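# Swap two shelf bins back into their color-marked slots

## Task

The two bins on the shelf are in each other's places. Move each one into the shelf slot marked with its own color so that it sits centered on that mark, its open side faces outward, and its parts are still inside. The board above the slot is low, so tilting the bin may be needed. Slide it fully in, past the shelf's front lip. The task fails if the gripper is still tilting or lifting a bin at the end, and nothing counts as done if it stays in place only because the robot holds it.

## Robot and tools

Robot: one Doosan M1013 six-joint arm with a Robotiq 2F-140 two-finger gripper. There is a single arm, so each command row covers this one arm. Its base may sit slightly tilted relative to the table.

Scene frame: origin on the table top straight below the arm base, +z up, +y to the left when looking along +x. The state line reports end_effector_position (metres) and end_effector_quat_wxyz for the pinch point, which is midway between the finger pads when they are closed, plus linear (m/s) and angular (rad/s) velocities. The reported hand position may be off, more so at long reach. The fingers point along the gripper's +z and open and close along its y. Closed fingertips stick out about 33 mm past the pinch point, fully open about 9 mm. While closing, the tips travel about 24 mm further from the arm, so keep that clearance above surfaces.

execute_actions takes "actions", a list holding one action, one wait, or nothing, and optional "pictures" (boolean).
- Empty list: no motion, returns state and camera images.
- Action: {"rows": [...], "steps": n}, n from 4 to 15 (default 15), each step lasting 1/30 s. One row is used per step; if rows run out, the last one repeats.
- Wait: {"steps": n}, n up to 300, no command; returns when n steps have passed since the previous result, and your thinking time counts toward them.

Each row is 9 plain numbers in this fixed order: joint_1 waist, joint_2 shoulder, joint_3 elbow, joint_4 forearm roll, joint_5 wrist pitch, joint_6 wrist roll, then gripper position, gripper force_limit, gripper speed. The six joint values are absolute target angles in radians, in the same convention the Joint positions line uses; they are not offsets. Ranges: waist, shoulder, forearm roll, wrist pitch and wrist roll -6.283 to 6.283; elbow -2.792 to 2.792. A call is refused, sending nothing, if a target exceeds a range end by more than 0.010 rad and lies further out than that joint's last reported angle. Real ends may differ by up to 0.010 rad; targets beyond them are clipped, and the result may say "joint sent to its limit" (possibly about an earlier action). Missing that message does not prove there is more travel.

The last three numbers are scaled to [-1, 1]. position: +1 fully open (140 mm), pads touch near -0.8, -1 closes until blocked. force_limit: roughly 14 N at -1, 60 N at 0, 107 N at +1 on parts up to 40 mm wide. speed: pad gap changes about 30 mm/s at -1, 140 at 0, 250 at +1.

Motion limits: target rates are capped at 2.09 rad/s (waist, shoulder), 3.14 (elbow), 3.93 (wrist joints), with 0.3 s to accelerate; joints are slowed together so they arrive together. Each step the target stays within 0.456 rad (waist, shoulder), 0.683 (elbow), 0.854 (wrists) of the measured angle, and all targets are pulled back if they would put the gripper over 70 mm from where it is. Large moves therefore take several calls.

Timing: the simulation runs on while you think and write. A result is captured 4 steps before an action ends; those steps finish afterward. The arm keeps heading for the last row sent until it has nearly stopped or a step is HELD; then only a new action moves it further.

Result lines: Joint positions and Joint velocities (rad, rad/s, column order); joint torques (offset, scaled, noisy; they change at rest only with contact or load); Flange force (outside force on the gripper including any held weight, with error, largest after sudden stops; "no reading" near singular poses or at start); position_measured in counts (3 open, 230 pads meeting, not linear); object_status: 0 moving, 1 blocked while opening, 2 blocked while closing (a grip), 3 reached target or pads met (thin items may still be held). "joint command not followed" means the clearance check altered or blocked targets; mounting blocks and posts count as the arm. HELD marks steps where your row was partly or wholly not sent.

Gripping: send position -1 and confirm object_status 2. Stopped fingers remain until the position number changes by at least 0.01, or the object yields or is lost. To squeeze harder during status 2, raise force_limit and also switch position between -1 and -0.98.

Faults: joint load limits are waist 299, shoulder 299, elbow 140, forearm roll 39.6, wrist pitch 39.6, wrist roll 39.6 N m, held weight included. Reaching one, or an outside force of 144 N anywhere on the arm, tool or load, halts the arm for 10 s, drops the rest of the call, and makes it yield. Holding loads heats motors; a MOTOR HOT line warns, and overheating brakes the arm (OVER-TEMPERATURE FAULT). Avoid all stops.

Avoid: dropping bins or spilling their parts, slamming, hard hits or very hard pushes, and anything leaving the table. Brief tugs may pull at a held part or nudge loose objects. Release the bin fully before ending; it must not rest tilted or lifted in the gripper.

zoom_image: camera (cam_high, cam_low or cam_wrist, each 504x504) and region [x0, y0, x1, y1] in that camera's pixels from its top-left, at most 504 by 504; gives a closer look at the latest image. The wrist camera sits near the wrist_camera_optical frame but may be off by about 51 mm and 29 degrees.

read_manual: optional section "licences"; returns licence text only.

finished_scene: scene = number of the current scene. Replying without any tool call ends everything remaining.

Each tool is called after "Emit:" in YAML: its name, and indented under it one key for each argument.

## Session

Emit:
execute_actions:
  actions: []

Scene clock: 0.00 s of 14400.00 s.
end_effector_position=(+0.8880, +0.3703, +0.1172) position_measured=3 object_status=3 end_effector_quat_wxyz=(+0.510, +0.108, +0.853, -0.005) end_effector_velocity=(+0.000, +0.000, +0.001) end_effector_angular_velocity=(+0.000, -0.002, -0.000)
Joint positions: [ 0.524  0.586  1.804 -1.863  0.619  0.847]
Joint velocities: [-0.    -0.001 -0.001 -0.     0.    -0.   ]
Joint torques (N m, as the joint torque sensors report them, + toward a larger angle): no reading
Flange force (N, the push that the arm receives, along the gripper's own x y z axes): no reading

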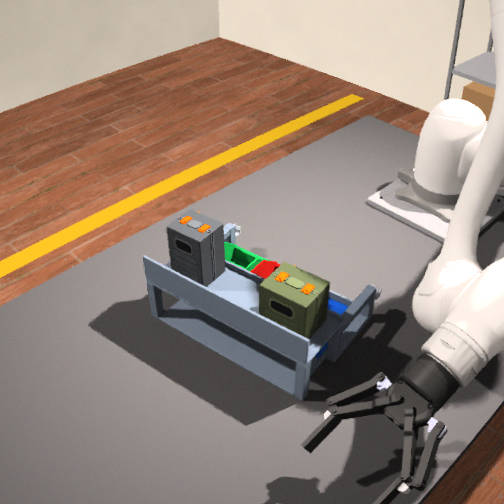

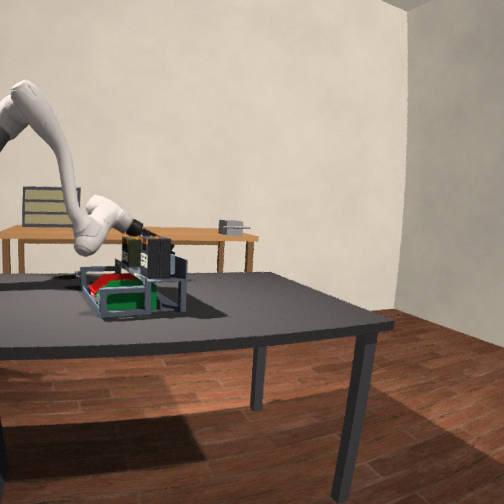

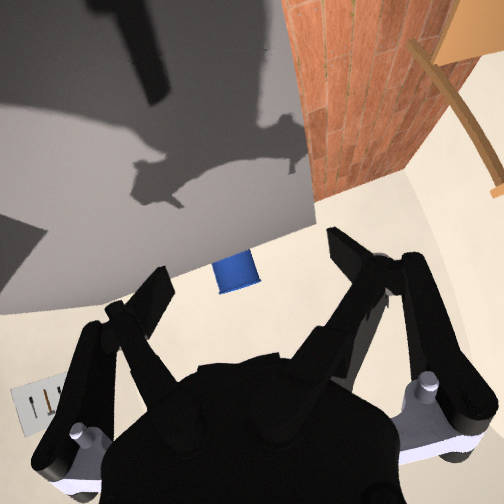

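Emit:
execute_actions:
  actions:
    - {"rows":[[0.524,0.15,1.804,-1.863,0.619,0.847,1,1,0]],"steps":15}

Emit:
execute_actions:
  actions:
    - {"rows":[[-0.1,0.05,1.95,0,1.14,1.3,-0.45,1,0]],"steps":15}

Emit:
execute_actions:
  actions:
    - {"steps":45}
  pictures: true

Scene clock: 6.63 s of 14400.00 s.
end_effector_position=(+0.8830, +0.3679, +0.2847) position_measured=3 object_status=3 end_effector_quat_wxyz=(+0.567, +0.131, +0.812, +0.042) end_effector_velocity=(-0.059, -0.034, +0.559) end_effector_angular_velocity=(+0.311, -0.504, +0.002)
Joint positions: [ 0.524  0.409  1.804 -1.863  0.619  0.847]
Joint velocities: [-0.    -0.591 -0.     0.    -0.     0.   ]
Joint torques (N m, as the joint torque sensors report them, + toward a larger angle): [ -1.67 -69.89 -28.46  -2.38   2.1    0.31]
Flange force (N, the push that the arm receives, along the gripper's own x y z axes): [-7.3 4.0 -3.6]
Steps of this call (steps 1 to 90: nothing new was sent; then 3.27 s passed at rest; steps 91 to 101: the first 11 steps of this action). Readings (joint positions | what the end effector reports):
91: [0.524 0.586 1.804 -1.863 0.619 0.847] | position_measured=3 object_status=3
92: [0.524 0.582 1.804 -1.863 0.619 0.847] | position_measured=3 object_status=3
94: [0.524 0.552 1.804 -1.863 0.619 0.847] | position_measured=3 object_status=3
98: [0.524 0.469 1.804 -1.863 0.619 0.847] | position_measured=3 object_status=3
101: the state above

Scene clock: 7.13 s of 14400.00 s.
end_effector_position=(+0.8537, +0.1695, +0.3949) position_measured=75 object_status=0 end_effector_quat_wxyz=(+0.579, +0.379, +0.720, +0.053) end_effector_velocity=(-0.117, -0.595, -0.040) end_effector_angular_velocity=(+0.854, +0.008, -1.341)
Joint positions: [ 0.391  0.232  1.842 -1.613  0.756  0.966]
Joint velocities: [-0.46  -0.191  0.116  0.855  0.405  0.354]
Joint torques (N m, as the joint torque sensors report them, + toward a larger angle): [ -2.28 -54.77 -33.41  -2.38   1.64   0.03]
Flange force (N, the push that the arm receives, along the gripper's own x y z axes): [-3.7 3.6 -5.0]
Steps of this call (steps 1 to 4: the last 4 steps of your previous action; steps 5 to 15: the first 11 steps of this action). Readings (joint positions | what the end effector reports):
5: [0.524 0.310 1.804 -1.863 0.619 0.847] | position_measured=3 object_status=0
6: [0.522 0.293 1.804 -1.858 0.622 0.849] | position_measured=6 object_status=0
8: [0.497 0.280 1.812 -1.811 0.650 0.874] | position_measured=22 object_status=0
12: [0.437 0.252 1.830 -1.699 0.713 0.929] | position_measured=52 object_status=0
15: the state above

Scene clock: 8.63 s of 14400.00 s.
end_effector_position=(+0.5407, -0.0042, +0.2236) position_measured=186 object_status=3 end_effector_quat_wxyz=(+0.002, +0.995, +0.099, +0.001) end_effector_velocity=(+0.000, +0.000, +0.001) end_effector_angular_velocity=(+0.000, -0.001, -0.000)
Joint positions: [-0.1   0.05  1.95 -0.    1.14  1.3 ]
Joint velocities: [-0.    -0.    -0.001  0.     0.    -0.   ]
Joint torques (N m, as the joint torque sensors report them, + toward a larger angle): [ -4.02 -44.32 -36.     3.52   0.98  -0.12]
Flange force (N, the push that the arm receives, along the gripper's own x y z axes): [7.0 -6.1 0.6]
Kept back: nothing.
Steps of this call (steps 1 to 4: the last 4 steps of your previous action; steps 5 to 45: the robot went on to your last target). Readings (joint positions | what the end effector reports):
1: [0.376 0.225 1.846 -1.584 0.770 0.978] | position_measured=82 object_status=0
2: [0.360 0.219 1.850 -1.554 0.783 0.990] | position_measured=90 object_status=0
4: [0.328 0.207 1.857 -1.494 0.809 1.012] | position_measured=105 object_status=0
8: [0.263 0.183 1.871 -1.362 0.859 1.055] | position_measured=135 object_status=0
45: the state above

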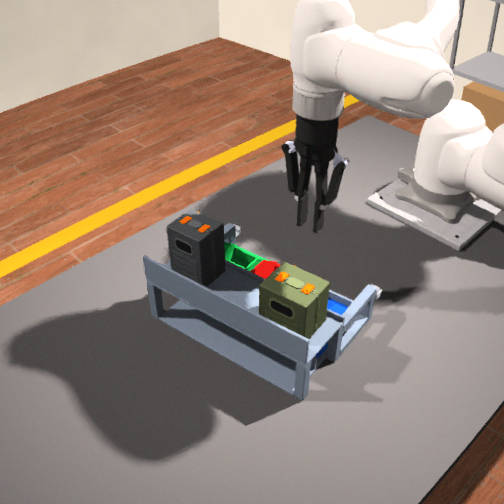

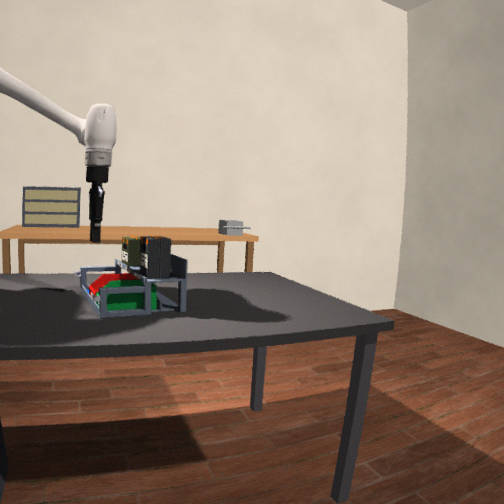

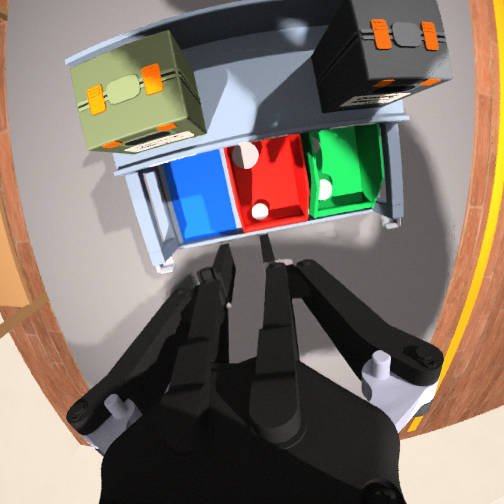

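Emit:
execute_actions:
  actions:
    - {"rows":[[-0.051,0.207,1.959,0,0.976,1.349,-0.45,1,0]],"steps":15}

Emit:
execute_actions:
  actions:
    - {"steps":8}
  pictures: true

Scene clock: 9.20 s of 14400.00 s.
end_effector_position=(+0.5905, +0.0209, +0.1302) position_measured=186 object_status=3 end_effector_quat_wxyz=(+0.002, +0.995, +0.099, -0.000) end_effector_velocity=(+0.005, +0.003, -0.001) end_effector_angular_velocity=(-0.000, -0.015, +0.001)
Joint positions: [-0.051  0.207  1.959  0.     0.976  1.349]
Joint velocities: [ 0.006  0.001 -0.    -0.    -0.016  0.005]
Joint torques (N m, as the joint torque sensors report them, + toward a larger angle): [  1.13 -77.97 -37.08   4.25   0.96   0.06]
Flange force (N, the push that the arm receives, along the gripper's own x y z axes): [-1.5 1.7 -8.7]
Steps of this call (steps 1 to 6: the robot went on to your last target; steps 7 to 17: the first 11 steps of this action). Readings (joint positions | what the end effector reports):
7: [-0.100 0.050 1.950 -0.000 1.140 1.300] | position_measured=186 object_status=3
8: [-0.099 0.054 1.950 0.000 1.136 1.301] | position_measured=186 object_status=3
10: [-0.089 0.084 1.952 0.000 1.103 1.311] | position_measured=186 object_status=3
14: [-0.059 0.183 1.958 0.000 1.002 1.341] | position_measured=186 object_status=3
17: the state above

Scene clock: 9.47 s of 14400.00 s.
end_effector_position=(+0.5906, +0.0209, +0.1302) position_measured=186 object_status=3 end_effector_quat_wxyz=(+0.002, +0.995, +0.099, -0.000) end_effector_velocity=(+0.000, -0.000, +0.001) end_effector_angular_velocity=(-0.000, -0.002, +0.001)
Joint positions: [-0.051  0.207  1.959  0.     0.976  1.349]
Joint velocities: [-0.    -0.001 -0.    -0.    -0.001 -0.001]
Joint torques (N m, as the joint torque sensors report them, + toward a larger angle): [ -4.47 -51.92 -30.86   2.86   0.28  -0.2 ]
Flange force (N, the push that the arm receives, along the gripper's own x y z axes): [3.0 -7.0 -5.9]
Kept back: nothing.
Steps of this call (steps 1 to 4: the last 4 steps of your previous action; steps 5 to 8: the robot went on to your last target). Readings (joint positions | what the end effector reports):
1: [-0.051 0.207 1.959 0.000 0.976 1.349] | position_measured=186 object_status=3
2: [-0.051 0.207 1.959 0.000 0.976 1.349] | position_measured=186 object_status=3
4: [-0.051 0.207 1.959 0.000 0.976 1.349] | position_measured=186 object_status=3
8: the state above

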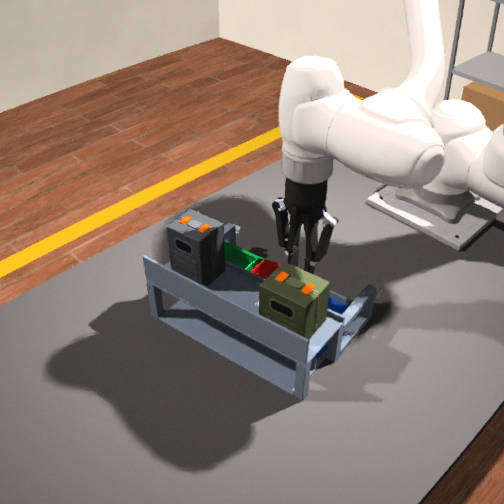

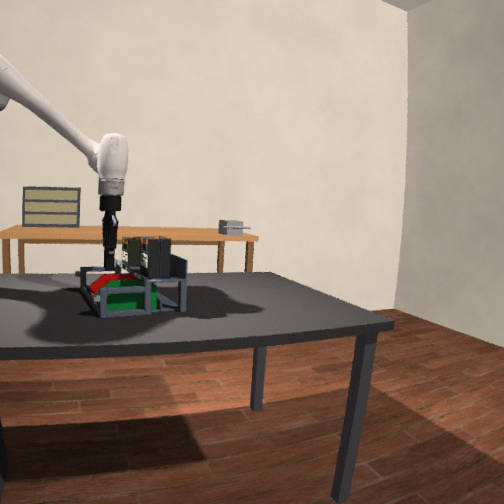

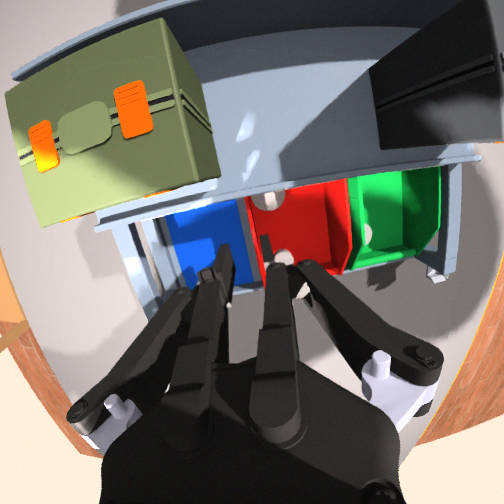

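Emit:
execute_actions:
  actions:
    - {"rows":[[-0.07,0.222,1.938,0,0.982,1.37,-0.45,1,0],[-0.07,0.222,1.938,0,0.982,1.37,-0.45,1,0],[-0.07,0.222,1.938,0,0.982,1.37,-0.45,1,0],[-0.07,0.222,1.938,0,0.982,1.37,-0.45,1,0],[-0.07,0.262,1.968,0,0.912,1.37,-0.45,1,0]],"steps":15}
  pictures: true

Emit:
zoom_image:
  camera: "cam_wrist"
  region: [150, 170, 350, 320]

Scene clock: 10.07 s of 14400.00 s.
end_effector_position=(+0.6030, +0.0090, +0.0933) position_measured=186 object_status=3 end_effector_quat_wxyz=(+0.002, +0.997, +0.079, -0.000) end_effector_velocity=(+0.001, -0.000, -0.000) end_effector_angular_velocity=(-0.000, -0.004, +0.000)
Joint positions: [-0.07   0.262  1.968 -0.     0.912  1.37 ]
Joint velocities: [-0.    -0.     0.     0.    -0.004 -0.   ]
Joint torques (N m, as the joint torque sensors report them, + toward a larger angle): [ -2.69 -49.13 -28.06   2.12   0.59  -0.07]
Flange force (N, the push that the arm receives, along the gripper's own x y z axes): [-4.5 -3.9 -7.5]
Steps of this call (steps 1 to 7: the robot went on to your last target; steps 8 to 18: the first 11 steps of this action). Readings (joint positions | what the end effector reports):
8: [-0.051 0.207 1.959 -0.000 0.976 1.349] | position_measured=186 object_status=3
9: [-0.055 0.210 1.955 -0.000 0.977 1.353] | position_measured=186 object_status=3
11: [-0.069 0.221 1.939 -0.000 0.981 1.369] | position_measured=186 object_status=3
15: [-0.070 0.251 1.960 -0.000 0.931 1.370] | position_measured=186 object_status=3
18: the state above

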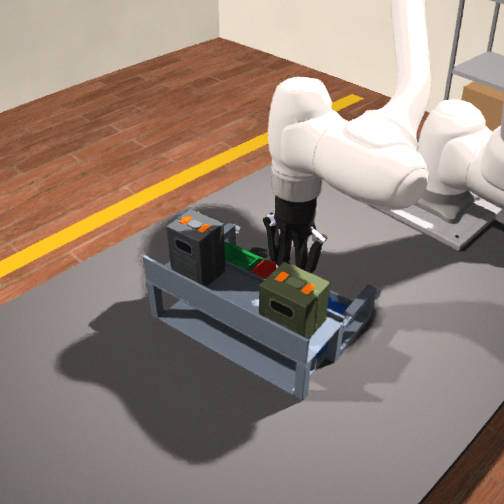

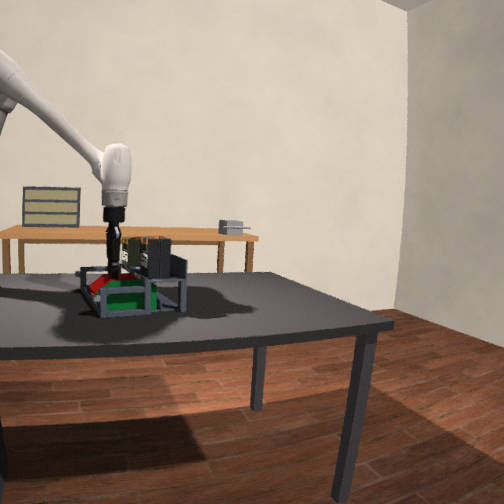

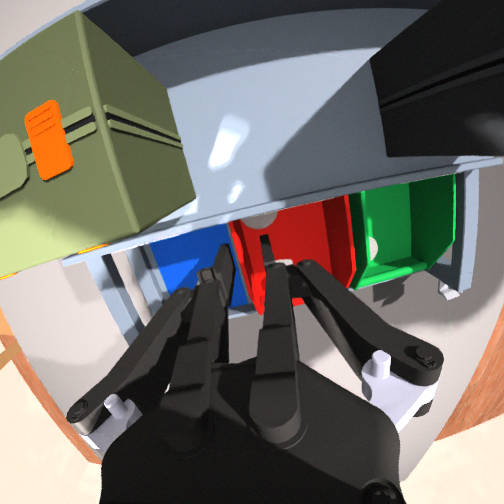

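Region (150, 170, 350, 320) of cam_wrist's 504x504 image, scaled by 2.520, with more detail than that image has; it fills the top 378 rows of this view, and the rest is white.

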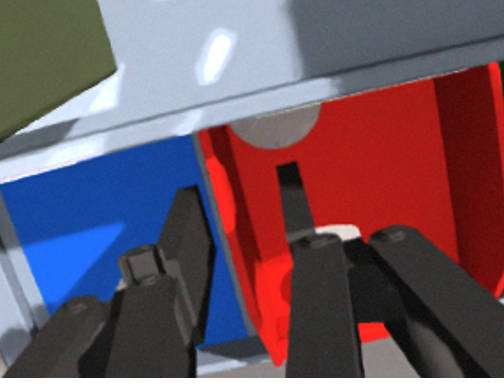

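Emit:
execute_actions:
  actions:
    - {"rows":[[-0.065,0.2865,1.986,0,0.869,1.375,-0.45,1,-0.3],[-0.065,0.2865,1.986,0,0.869,1.375,-0.45,1,-0.3],[-0.065,0.2865,1.986,0,0.869,1.375,-0.45,1,-0.3],[-0.065,0.2865,1.986,0,0.869,1.375,-0.45,1,-0.3],[-0.065,0.2865,1.986,0,0.869,1.375,-0.45,1,-0.3],[-0.065,0.2865,1.986,0,0.869,1.375,-0.45,1,-0.3],[-0.065,0.2865,1.986,0,0.869,1.375,-1,1,-0.3]],"steps":15}

Emit:
execute_actions:
  actions:
    - {"steps":12}

Emit:
execute_actions:
  actions:
    - {"rows":[[-0.065,0.2785,1.98,0,0.883,1.375,-1,1,0],[-0.065,0.2785,1.98,0,0.883,1.375,-1,1,0],[-0.065,0.2785,1.98,0,0.883,1.375,-1,1,0],[-0.065,0.2705,1.9745,0,0.8965,1.375,-1,1,0],[-0.065,0.2705,1.9745,0,0.8965,1.375,-1,1,0],[-0.065,0.2705,1.9745,0,0.8965,1.375,-1,1,0],[-0.065,0.2705,1.9745,0,0.8965,1.375,-1,1,0],[-0.069,0.2567,1.993,0,0.892,1.371,-1,1,0]],"steps":15}
  pictures: true

Emit:
zoom_image:
  camera: "cam_low"
  region: [50, 220, 210, 330]

Scene clock: 10.77 s of 14400.00 s.
end_effector_position=(+0.6030, +0.0119, +0.0709) position_measured=206 object_status=0 end_effector_quat_wxyz=(+0.002, +0.997, +0.079, +0.000) end_effector_velocity=(+0.000, +0.000, -0.000) end_effector_angular_velocity=(-0.000, -0.000, +0.000)
Joint positions: [-0.065  0.286  1.986  0.     0.869  1.375]
Joint velocities: [ 0.001  0.     0.    -0.    -0.     0.   ]
Joint torques (N m, as the joint torque sensors report them, + toward a larger angle): [ -3.11 -56.41 -29.43   3.15   0.59  -0.08]
Flange force (N, the push that the arm receives, along the gripper's own x y z axes): [-0.9 -5.1 -5.5]
Steps of this call (steps 1 to 4: the last 4 steps of your previous action; steps 5 to 10: the robot went on to your last target; steps 11 to 21: the first 11 steps of this action). Readings (joint positions | what the end effector reports):
11: [-0.070 0.262 1.968 -0.000 0.912 1.370] | position_measured=186 object_status=3
12: [-0.069 0.265 1.970 0.000 0.905 1.371] | position_measured=186 object_status=3
14: [-0.066 0.284 1.984 0.000 0.874 1.374] | position_measured=186 object_status=3
18: [-0.065 0.286 1.986 0.000 0.869 1.375] | position_measured=188 object_status=0
21: the state above

Scene clock: 11.17 s of 14400.00 s.
end_effector_position=(+0.6030, +0.0119, +0.0710) position_measured=232 object_status=3 end_effector_quat_wxyz=(+0.002, +0.997, +0.079, +0.000) end_effector_velocity=(-0.000, +0.000, -0.000) end_effector_angular_velocity=(-0.000, +0.000, +0.000)
Joint positions: [-0.065  0.286  1.986  0.     0.869  1.375]
Joint velocities: [ 0.  0.  0. -0. -0.  0.]
Joint torques (N m, as the joint torque sensors report them, + toward a larger angle): [ -2.42 -51.05 -26.11   2.71  -1.24   0.25]
Flange force (N, the push that the arm receives, along the gripper's own x y z axes): [-1.1 -3.4 -17.7]
Kept back: nothing.
Steps of this call (steps 1 to 4: the last 4 steps of your previous action; steps 5 to 12: the robot went on to your last target). Readings (joint positions | what the end effector reports):
1: [-0.065 0.286 1.986 0.000 0.869 1.375] | position_measured=212 object_status=0
2: [-0.065 0.286 1.986 0.000 0.869 1.375] | position_measured=217 object_status=0
4: [-0.065 0.286 1.986 0.000 0.869 1.375] | position_measured=229 object_status=0
8: [-0.065 0.286 1.986 0.000 0.869 1.375] | position_measured=232 object_status=0
12: the state above

Scene clock: 11.53 s of 14400.00 s.
end_effector_position=(+0.5938, +0.0102, +0.0857) position_measured=232 object_status=3 end_effector_quat_wxyz=(+0.002, +0.997, +0.079, +0.000) end_effector_velocity=(-0.043, -0.005, -0.003) end_effector_angular_velocity=(+0.002, +0.036, +0.002)
Joint positions: [-0.069  0.257  1.992 -0.     0.892  1.372]
Joint velocities: [-0.012 -0.039  0.06   0.001  0.015 -0.014]
Joint torques (N m, as the joint torque sensors report them, + toward a larger angle): [ -3.89 -50.16 -33.97   3.34   3.92   0.67]
Flange force (N, the push that the arm receives, along the gripper's own x y z axes): [15.9 -1.9 14.9]
Steps of this call (steps 1 to 11: the first 11 steps of this action). Readings (joint positions | what the end effector reports):
1: [-0.065 0.286 1.986 0.000 0.869 1.375] | position_measured=232 object_status=3
2: [-0.065 0.284 1.984 -0.000 0.875 1.375] | position_measured=232 object_status=3
4: [-0.065 0.279 1.980 -0.000 0.882 1.375] | position_measured=232 object_status=3
8: [-0.065 0.271 1.974 -0.000 0.896 1.375] | position_measured=232 object_status=3
11: the state above

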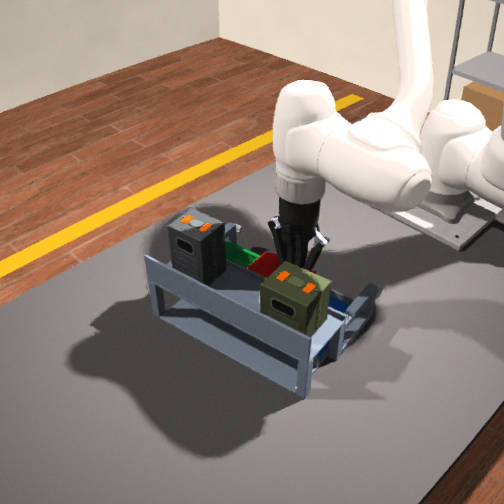

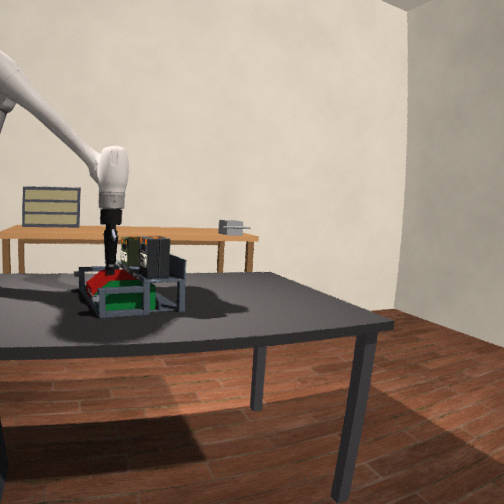

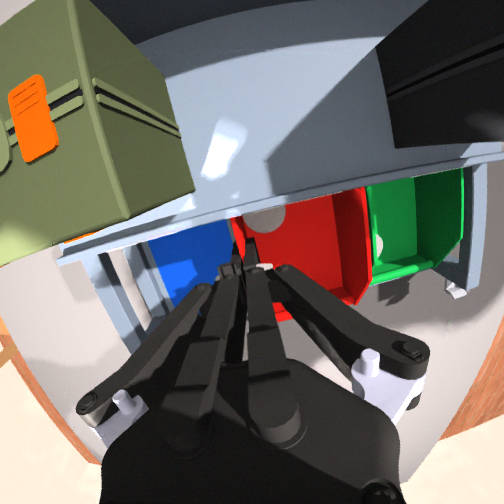

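Region (50, 220, 210, 330) of cam_low's 504x504 image, scaled by 3.150, with more detail than that image has; it fills the top 346 rows of this view, and the rest is white.

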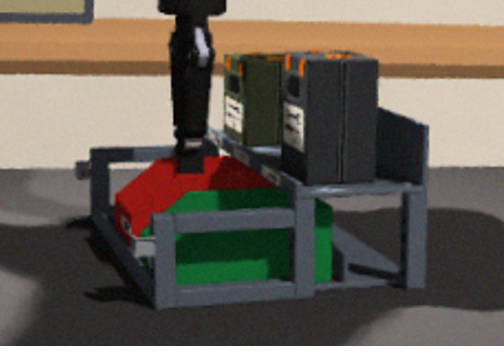

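Emit:
execute_actions:
  actions:
    - {"rows":[[-0.066,0.271,1.975,-0.007,0.922,1.378,-1,1,0],[-0.066,0.271,1.975,-0.007,0.922,1.378,-1,1,0],[-0.066,0.271,1.975,-0.007,0.922,1.378,-1,1,0],[-0.0625,0.285,1.957,-0.014,0.952,1.386,-1,1,0],[-0.0625,0.285,1.957,-0.014,0.952,1.386,-1,1,0],[-0.0625,0.285,1.957,-0.014,0.952,1.386,-1,1,0],[-0.059,0.299,1.939,-0.0207,0.982,1.394,-1,1,0]],"steps":15}
  pictures: true

Emit:
zoom_image:
  camera: "cam_low"
  region: [50, 220, 210, 330]

Scene clock: 12.17 s of 14400.00 s.
end_effector_position=(+0.5962, +0.0100, +0.0846) position_measured=232 object_status=3 end_effector_quat_wxyz=(+0.006, +0.996, +0.078, -0.039) end_effector_velocity=(-0.001, +0.001, +0.001) end_effector_angular_velocity=(-0.003, +0.011, +0.001)
Joint positions: [-0.059  0.299  1.939 -0.021  0.982  1.394]
Joint velocities: [ 0.003  0.003 -0.006 -0.004  0.014  0.004]
Joint torques (N m, as the joint torque sensors report them, + toward a larger angle): [ -3.64 -66.47 -32.97   2.64   1.34  -0.06]
Flange force (N, the push that the arm receives, along the gripper's own x y z axes): [-5.4 -7.0 1.4]
Steps of this call (steps 1 to 4: the last 4 steps of your previous action; steps 5 to 8: the robot went on to your last target; steps 9 to 19: the first 11 steps of this action). Readings (joint positions | what the end effector reports):
9: [-0.069 0.257 1.993 -0.000 0.892 1.371] | position_measured=232 object_status=3
10: [-0.068 0.260 1.989 -0.001 0.899 1.372] | position_measured=232 object_status=3
12: [-0.066 0.270 1.976 -0.006 0.920 1.377] | position_measured=232 object_status=3
16: [-0.062 0.289 1.952 -0.016 0.960 1.388] | position_measured=232 object_status=3
19: the state above

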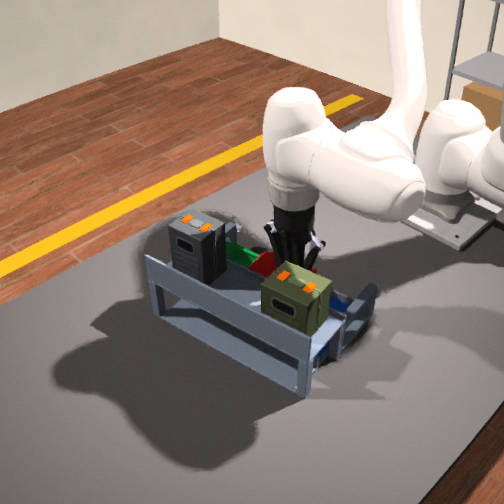

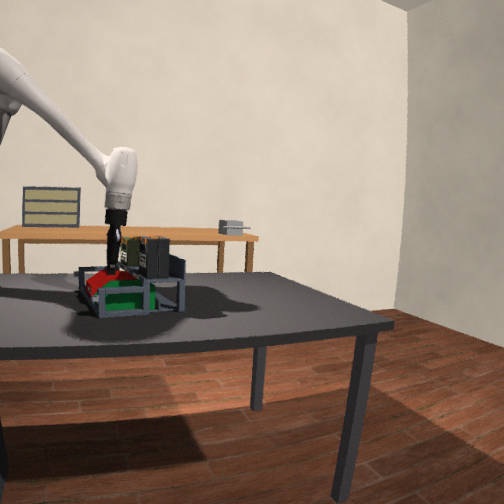

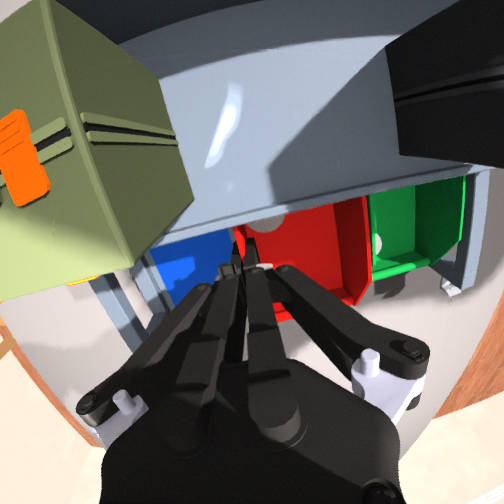

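Region (50, 220, 210, 330) of cam_low's 504x504 image, scaled by 3.150, with more detail than that image has; it fills the top 346 rows of this view, and the rest is white.

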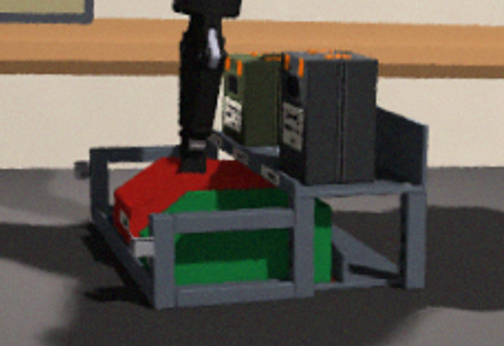

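Emit:
execute_actions:
  actions:
    - {"rows":[[-0.0605,0.291,1.947,-0.0207,0.982,1.3925,-1,1,0],[-0.0605,0.291,1.947,-0.0207,0.982,1.3925,-1,1,0],[-0.0605,0.291,1.947,-0.0207,0.982,1.3925,-1,1,0],[-0.062,0.284,1.956,-0.0207,0.98,1.391,-1,1,0],[-0.062,0.284,1.956,-0.0207,0.98,1.391,-1,1,0],[-0.062,0.284,1.956,-0.0207,0.98,1.391,-1,1,0],[-0.0635,0.2765,1.965,-0.0207,0.978,1.3895,-1,1,0]],"steps":15}
  pictures: true

Emit:
zoom_image:
  camera: "cam_low"
  region: [50, 220, 210, 330]

Scene clock: 12.70 s of 14400.00 s.
end_effector_position=(+0.5820, +0.0080, +0.0871) position_measured=232 object_status=3 end_effector_quat_wxyz=(+0.006, +0.996, +0.078, -0.039) end_effector_velocity=(-0.000, -0.001, +0.000) end_effector_angular_velocity=(-0.000, -0.001, -0.000)
Joint positions: [-0.063  0.277  1.965 -0.021  0.978  1.39 ]
Joint velocities: [-0.001 -0.001  0.002 -0.    -0.002 -0.001]
Joint torques (N m, as the joint torque sensors report them, + toward a larger angle): [ -2.84 -59.44 -31.59   2.51   0.73   0.04]
Flange force (N, the push that the arm receives, along the gripper's own x y z axes): [3.1 -4.0 0.5]
Steps of this call (steps 1 to 4: the last 4 steps of your previous action; step 5: the robot went on to your last target; steps 6 to 16: the first 11 steps of this action). Readings (joint positions | what the end effector reports):
6: [-0.059 0.299 1.939 -0.021 0.982 1.394] | position_measured=232 object_status=3
7: [-0.059 0.296 1.942 -0.021 0.982 1.394] | position_measured=232 object_status=3
9: [-0.060 0.291 1.947 -0.021 0.982 1.393] | position_measured=232 object_status=3
13: [-0.063 0.281 1.960 -0.021 0.979 1.390] | position_measured=232 object_status=3
16: the state above

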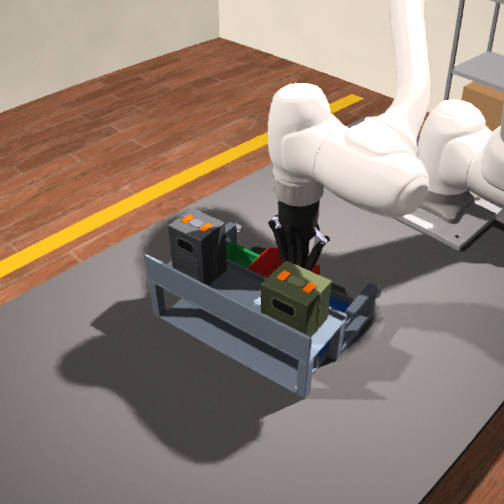

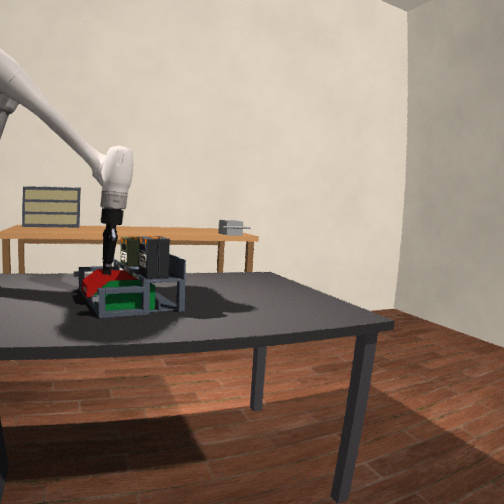

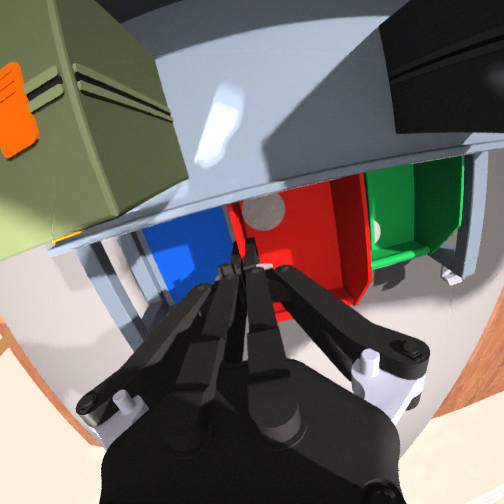

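Region (50, 220, 210, 330) of cam_low's 504x504 image, scaled by 3.150, with more detail than that image has; it fills the top 346 rows of this view, and the rest is white.

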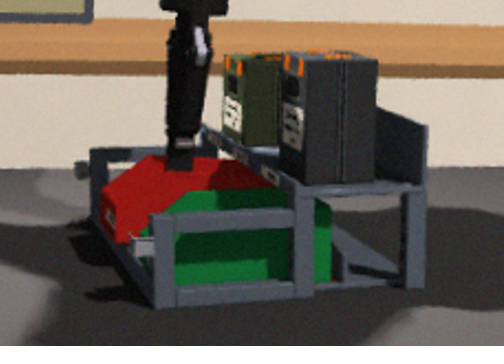

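Emit:
execute_actions:
  actions:
    - {"rows":[[-0.067,0.262,1.983,-0.0207,0.975,1.386,-1,1,0],[-0.067,0.262,1.983,-0.0207,0.975,1.386,-1,1,0],[-0.067,0.262,1.983,-0.0207,0.975,1.386,-1,1,0],[-0.071,0.247,2.001,-0.0207,0.972,1.382,-1,1,0],[-0.071,0.247,2.001,-0.0207,0.972,1.382,-1,1,0],[-0.071,0.247,2.001,-0.0207,0.972,1.382,-1,1,0],[-0.075,0.232,2.0185,-0.0207,0.969,1.378,-1,1,0],[-0.075,0.232,2.0185,-0.0207,0.969,1.378,-1,1,0],[-0.075,0.232,2.0185,-0.0207,0.969,1.378,-1,1,0],[-0.085,0.188,2.059,-0.0207,0.9725,1.368,-1,1,0]],"steps":15}

Emit:
execute_actions:
  actions:
    - {"rows":[[-0.1065,0.106,2.14,-0.01,0.93,1.34,-1,1,0],[-0.1065,0.106,2.14,-0.01,0.93,1.34,-1,1,0],[-0.1065,0.106,2.14,-0.01,0.93,1.34,-1,1,0],[-0.1065,0.106,2.14,-0.01,0.93,1.34,-1,1,0],[-0.1065,0.106,2.14,-0.01,0.93,1.34,-1,1,0],[-0.1065,0.106,2.14,-0.01,0.93,1.34,-1,1,0],[-0.144,0.0045,2.26,0,0.877,1.296,-1,1,0]],"steps":15}

Emit:
execute_actions:
  actions:
    - {"steps":6}

Emit:
execute_actions:
  actions:
    - {"rows":[[-0.374,0.0806,2.2137,0,0.847,1.066,-1,1,0]],"steps":15}

Emit:
execute_actions:
  actions:
    - {"steps":8}
  pictures: true

Scene clock: 13.33 s of 14400.00 s.
end_effector_position=(+0.5496, +0.0022, +0.0908) position_measured=232 object_status=3 end_effector_quat_wxyz=(+0.005, +0.996, +0.078, -0.039) end_effector_velocity=(-0.137, -0.024, +0.034) end_effector_angular_velocity=(+0.004, +0.011, -0.001)
Joint positions: [-0.076  0.228  2.022 -0.021  0.97   1.377]
Joint velocities: [-0.056 -0.225  0.219 -0.     0.016 -0.055]
Joint torques (N m, as the joint torque sensors report them, + toward a larger angle): [  0.39 -81.49 -26.04   2.09   2.41   0.69]
Flange force (N, the push that the arm receives, along the gripper's own x y z axes): [3.4 -1.4 4.2]
Steps of this call (steps 1 to 4: the last 4 steps of your previous action; steps 5 to 8: the robot went on to your last target; steps 9 to 19: the first 11 steps of this action). Readings (joint positions | what the end effector reports):
9: [-0.064 0.276 1.965 -0.021 0.978 1.389] | position_measured=232 object_status=3
10: [-0.064 0.273 1.970 -0.021 0.977 1.389] | position_measured=232 object_status=3
12: [-0.067 0.262 1.983 -0.021 0.975 1.386] | position_measured=232 object_status=3
16: [-0.072 0.243 2.006 -0.021 0.971 1.381] | position_measured=232 object_status=3
19: the state above

Scene clock: 13.83 s of 14400.00 s.
end_effector_position=(+0.4534, -0.0130, +0.1021) position_measured=232 object_status=3 end_effector_quat_wxyz=(+0.002, +0.997, +0.079, -0.005) end_effector_velocity=(-0.401, -0.058, -0.045) end_effector_angular_velocity=(+0.025, -0.194, +0.008)
Joint positions: [-0.131  0.038  2.219 -0.003  0.895  1.311]
Joint velocities: [-0.25  -0.671  0.811  0.053 -0.331 -0.291]
Joint torques (N m, as the joint torque sensors report them, + toward a larger angle): [ -3.24 -23.12 -34.35   3.06   0.55   0.07]
Flange force (N, the push that the arm receives, along the gripper's own x y z axes): [-4.1 -6.4 0.0]
Steps of this call (steps 1 to 4: the last 4 steps of your previous action; steps 5 to 15: the first 11 steps of this action). Readings (joint positions | what the end effector reports):
5: [-0.085 0.188 2.059 -0.021 0.972 1.368] | position_measured=232 object_status=3
6: [-0.086 0.184 2.063 -0.020 0.970 1.367] | position_measured=232 object_status=3
8: [-0.094 0.154 2.093 -0.016 0.954 1.356] | position_measured=232 object_status=3
12: [-0.109 0.100 2.147 -0.009 0.927 1.338] | position_measured=232 object_status=3
15: the state above

Scene clock: 14.03 s of 14400.00 s.
end_effector_position=(+0.4339, -0.0159, +0.0997) position_measured=232 object_status=3 end_effector_quat_wxyz=(+0.002, +0.997, +0.079, +0.001) end_effector_velocity=(-0.003, +0.000, -0.002) end_effector_angular_velocity=(+0.001, +0.004, +0.002)
Joint positions: [-0.144  0.004  2.26   0.     0.877  1.296]
Joint velocities: [ 0.     0.     0.004  0.    -0.    -0.002]
Joint torques (N m, as the joint torque sensors report them, + toward a larger angle): [ -0.48 -31.82 -30.67   2.81   0.79   0.  ]
Flange force (N, the push that the arm receives, along the gripper's own x y z axes): [1.0 -0.7 0.2]
Kept back: nothing.
Steps of this call (steps 1 to 4: the last 4 steps of your previous action; steps 5 to 6: the robot went on to your last target). Readings (joint positions | what the end effector reports):
1: [-0.138 0.019 2.242 -0.002 0.885 1.303] | position_measured=232 object_status=3
2: [-0.142 0.008 2.255 -0.001 0.880 1.298] | position_measured=232 object_status=3
4: [-0.144 0.004 2.260 0.000 0.877 1.296] | position_measured=232 object_status=3
6: the state above

Scene clock: 14.40 s of 14400.00 s.
end_effector_position=(+0.4527, -0.1229, +0.0859) position_measured=232 object_status=3 end_effector_quat_wxyz=(+0.002, +0.997, +0.079, +0.001) end_effector_velocity=(+0.003, -0.157, -0.024) end_effector_angular_velocity=(+0.003, +0.009, -0.005)
Joint positions: [-0.366  0.078  2.215 -0.     0.848  1.074]
Joint velocities: [-0.314  0.104 -0.057  0.    -0.037 -0.309]
Joint torques (N m, as the joint torque sensors report them, + toward a larger angle): [  9.17 -46.07 -20.06   0.41   0.4    0.56]
Flange force (N, the push that the arm receives, along the gripper's own x y z axes): [4.6 -15.5 -18.8]
Steps of this call (steps 1 to 11: the first 11 steps of this action). Readings (joint positions | what the end effector reports):
1: [-0.144 0.004 2.260 0.000 0.877 1.296] | position_measured=232 object_status=3
2: [-0.149 0.006 2.259 0.000 0.876 1.291] | position_measured=232 object_status=3
4: [-0.179 0.016 2.253 0.000 0.872 1.260] | position_measured=232 object_status=3
8: [-0.303 0.057 2.228 -0.000 0.856 1.137] | position_measured=232 object_status=3
11: the state above

Scene clock: 14.67 s of 14400.00 s.
end_effector_position=(+0.4527, -0.1268, +0.0853) position_measured=232 object_status=3 end_effector_quat_wxyz=(+0.002, +0.997, +0.079, +0.000) end_effector_velocity=(+0.000, +0.000, -0.000) end_effector_angular_velocity=(+0.001, +0.001, +0.000)
Joint positions: [-0.374  0.081  2.214 -0.     0.847  1.066]
Joint velocities: [ 0.001  0.001 -0.     0.    -0.     0.   ]
Joint torques (N m, as the joint torque sensors report them, + toward a larger angle): [ -5.99 -30.67 -23.86   0.64   0.41   0.74]
Flange force (N, the push that the arm receives, along the gripper's own x y z axes): [4.7 -9.7 -17.2]
Kept back: nothing.
Steps of this call (steps 1 to 4: the last 4 steps of your previous action; steps 5 to 8: the robot went on to your last target). Readings (joint positions | what the end effector reports):
1: [-0.373 0.080 2.214 -0.000 0.847 1.068] | position_measured=232 object_status=3
2: [-0.374 0.081 2.214 -0.000 0.847 1.066] | position_measured=232 object_status=3
4: [-0.374 0.081 2.214 -0.000 0.847 1.066] | position_measured=232 object_status=3
8: the state above

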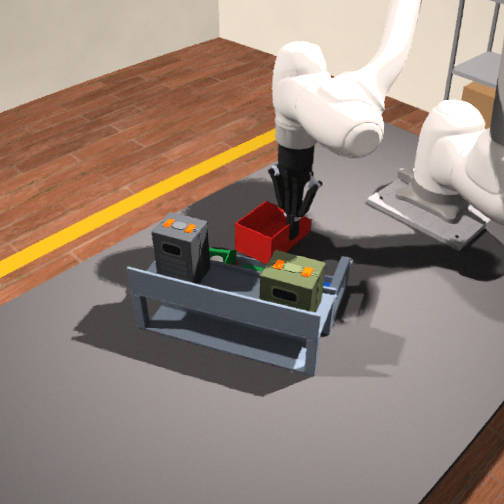

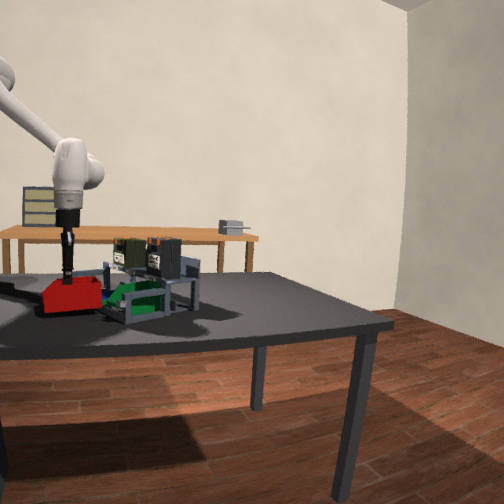

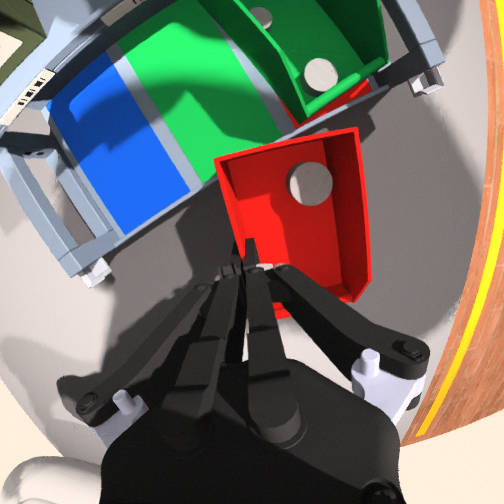

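Emit:
execute_actions:
  actions:
    - {"rows":[[-0.374,0.045,2.215,0,0.882,1.066,-1,1,0],[-0.374,0.045,2.215,0,0.882,1.066,-1,1,0],[-0.374,0.045,2.215,0,0.882,1.066,-1,1,0],[-0.374,0.045,2.215,0,0.882,1.066,-1,1,0],[-0.5115,0.0045,2.26,0,0.877,0.5885,-1,1,0]],"steps":15}

Emit:
execute_actions:
  actions:
    - {"steps":10}

Emit:
execute_actions:
  actions:
    - {"rows":[[-0.5115,0.03,2.277,0,0.835,0.5885,-1,1,0],[-0.5115,0.03,2.277,0,0.835,0.5885,-1,1,0],[-0.5115,0.03,2.277,0,0.835,0.5885,-1,1,0],[-0.5115,0.03,2.277,0,0.835,0.5885,-1,1,0],[-0.5115,0.045,2.2855,0,0.811,0.5885,-1,1,0]],"steps":15}
  pictures: true

Scene clock: 15.27 s of 14400.00 s.
end_effector_position=(+0.4208, -0.1498, +0.1037) position_measured=232 object_status=3 end_effector_quat_wxyz=(+0.004, +0.986, +0.169, +0.003) end_effector_velocity=(-0.223, -0.224, -0.033) end_effector_angular_velocity=(+0.011, +0.077, +1.629)
Joint positions: [-0.447  0.016  2.24  -0.     0.878  0.811]
Joint velocities: [-0.663 -0.134  0.215  0.    -0.01  -2.292]
Joint torques (N m, as the joint torque sensors report them, + toward a larger angle): [ -4.71 -26.56 -29.34   2.18   0.72  -0.35]
Flange force (N, the push that the arm receives, along the gripper's own x y z axes): [1.5 -0.3 0.6]
Steps of this call (steps 1 to 7: the robot went on to your last target; steps 8 to 18: the first 11 steps of this action). Readings (joint positions | what the end effector reports):
8: [-0.374 0.081 2.214 -0.000 0.847 1.066] | position_measured=232 object_status=3
9: [-0.374 0.077 2.214 -0.000 0.851 1.066] | position_measured=232 object_status=3
11: [-0.374 0.054 2.214 -0.000 0.874 1.066] | position_measured=232 object_status=3
15: [-0.392 0.033 2.221 -0.000 0.880 1.002] | position_measured=232 object_status=3
18: the state above

Scene clock: 15.60 s of 14400.00 s.
end_effector_position=(+0.3989, -0.1706, +0.1000) position_measured=232 object_status=3 end_effector_quat_wxyz=(+0.002, +0.969, +0.246, +0.000) end_effector_velocity=(-0.000, +0.000, -0.000) end_effector_angular_velocity=(+0.000, +0.000, +0.001)
Joint positions: [-0.512  0.005  2.26  -0.     0.877  0.589]
Joint velocities: [-0.     0.    -0.     0.     0.    -0.001]
Joint torques (N m, as the joint torque sensors report them, + toward a larger angle): [ -4.55 -33.71 -32.33   2.88   0.41  -0.07]
Flange force (N, the push that the arm receives, along the gripper's own x y z axes): [9.8 -4.1 3.0]
Kept back: nothing.
Steps of this call (steps 1 to 4: the last 4 steps of your previous action; steps 5 to 10: the robot went on to your last target). Readings (joint positions | what the end effector reports):
1: [-0.468 0.012 2.246 -0.000 0.878 0.739] | position_measured=232 object_status=3
2: [-0.485 0.009 2.252 -0.000 0.877 0.681] | position_measured=232 object_status=3
4: [-0.506 0.005 2.258 -0.000 0.877 0.607] | position_measured=232 object_status=3
8: [-0.512 0.005 2.260 -0.000 0.877 0.589] | position_measured=232 object_status=3
10: the state above

Scene clock: 15.97 s of 14400.00 s.
end_effector_position=(+0.3994, -0.1710, +0.0719) position_measured=232 object_status=3 end_effector_quat_wxyz=(+0.002, +0.969, +0.246, +0.000) end_effector_velocity=(+0.000, +0.000, +0.000) end_effector_angular_velocity=(+0.000, -0.001, -0.001)
Joint positions: [-0.512  0.045  2.285  0.     0.811  0.589]
Joint velocities: [-0.    -0.    -0.     0.001 -0.     0.001]
Joint torques (N m, as the joint torque sensors report them, + toward a larger angle): [ -1.84 -34.64 -29.79   2.1    0.48   0.27]
Flange force (N, the push that the arm receives, along the gripper's own x y z axes): [2.8 -1.7 1.8]
Steps of this call (steps 1 to 11: the first 11 steps of this action). Readings (joint positions | what the end effector reports):
1: [-0.512 0.005 2.260 -0.000 0.877 0.589] | position_measured=232 object_status=3
2: [-0.512 0.008 2.262 0.000 0.870 0.589] | position_measured=232 object_status=3
4: [-0.512 0.027 2.275 0.000 0.840 0.589] | position_measured=232 object_status=3
8: [-0.512 0.044 2.285 0.000 0.812 0.589] | position_measured=232 object_status=3
11: the state above

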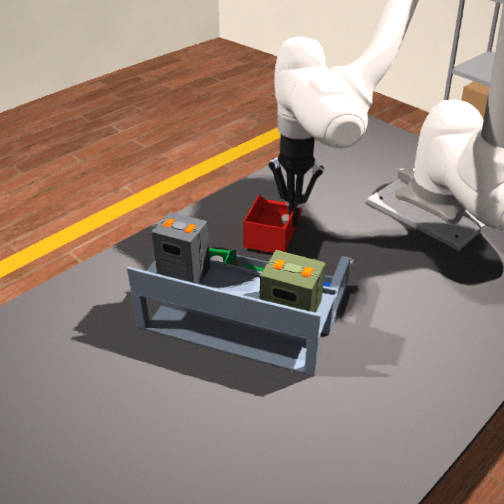

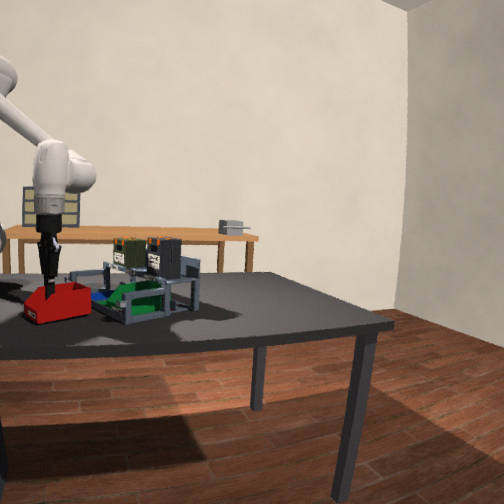

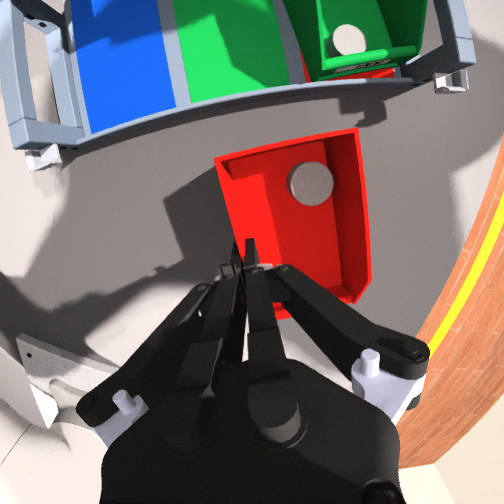

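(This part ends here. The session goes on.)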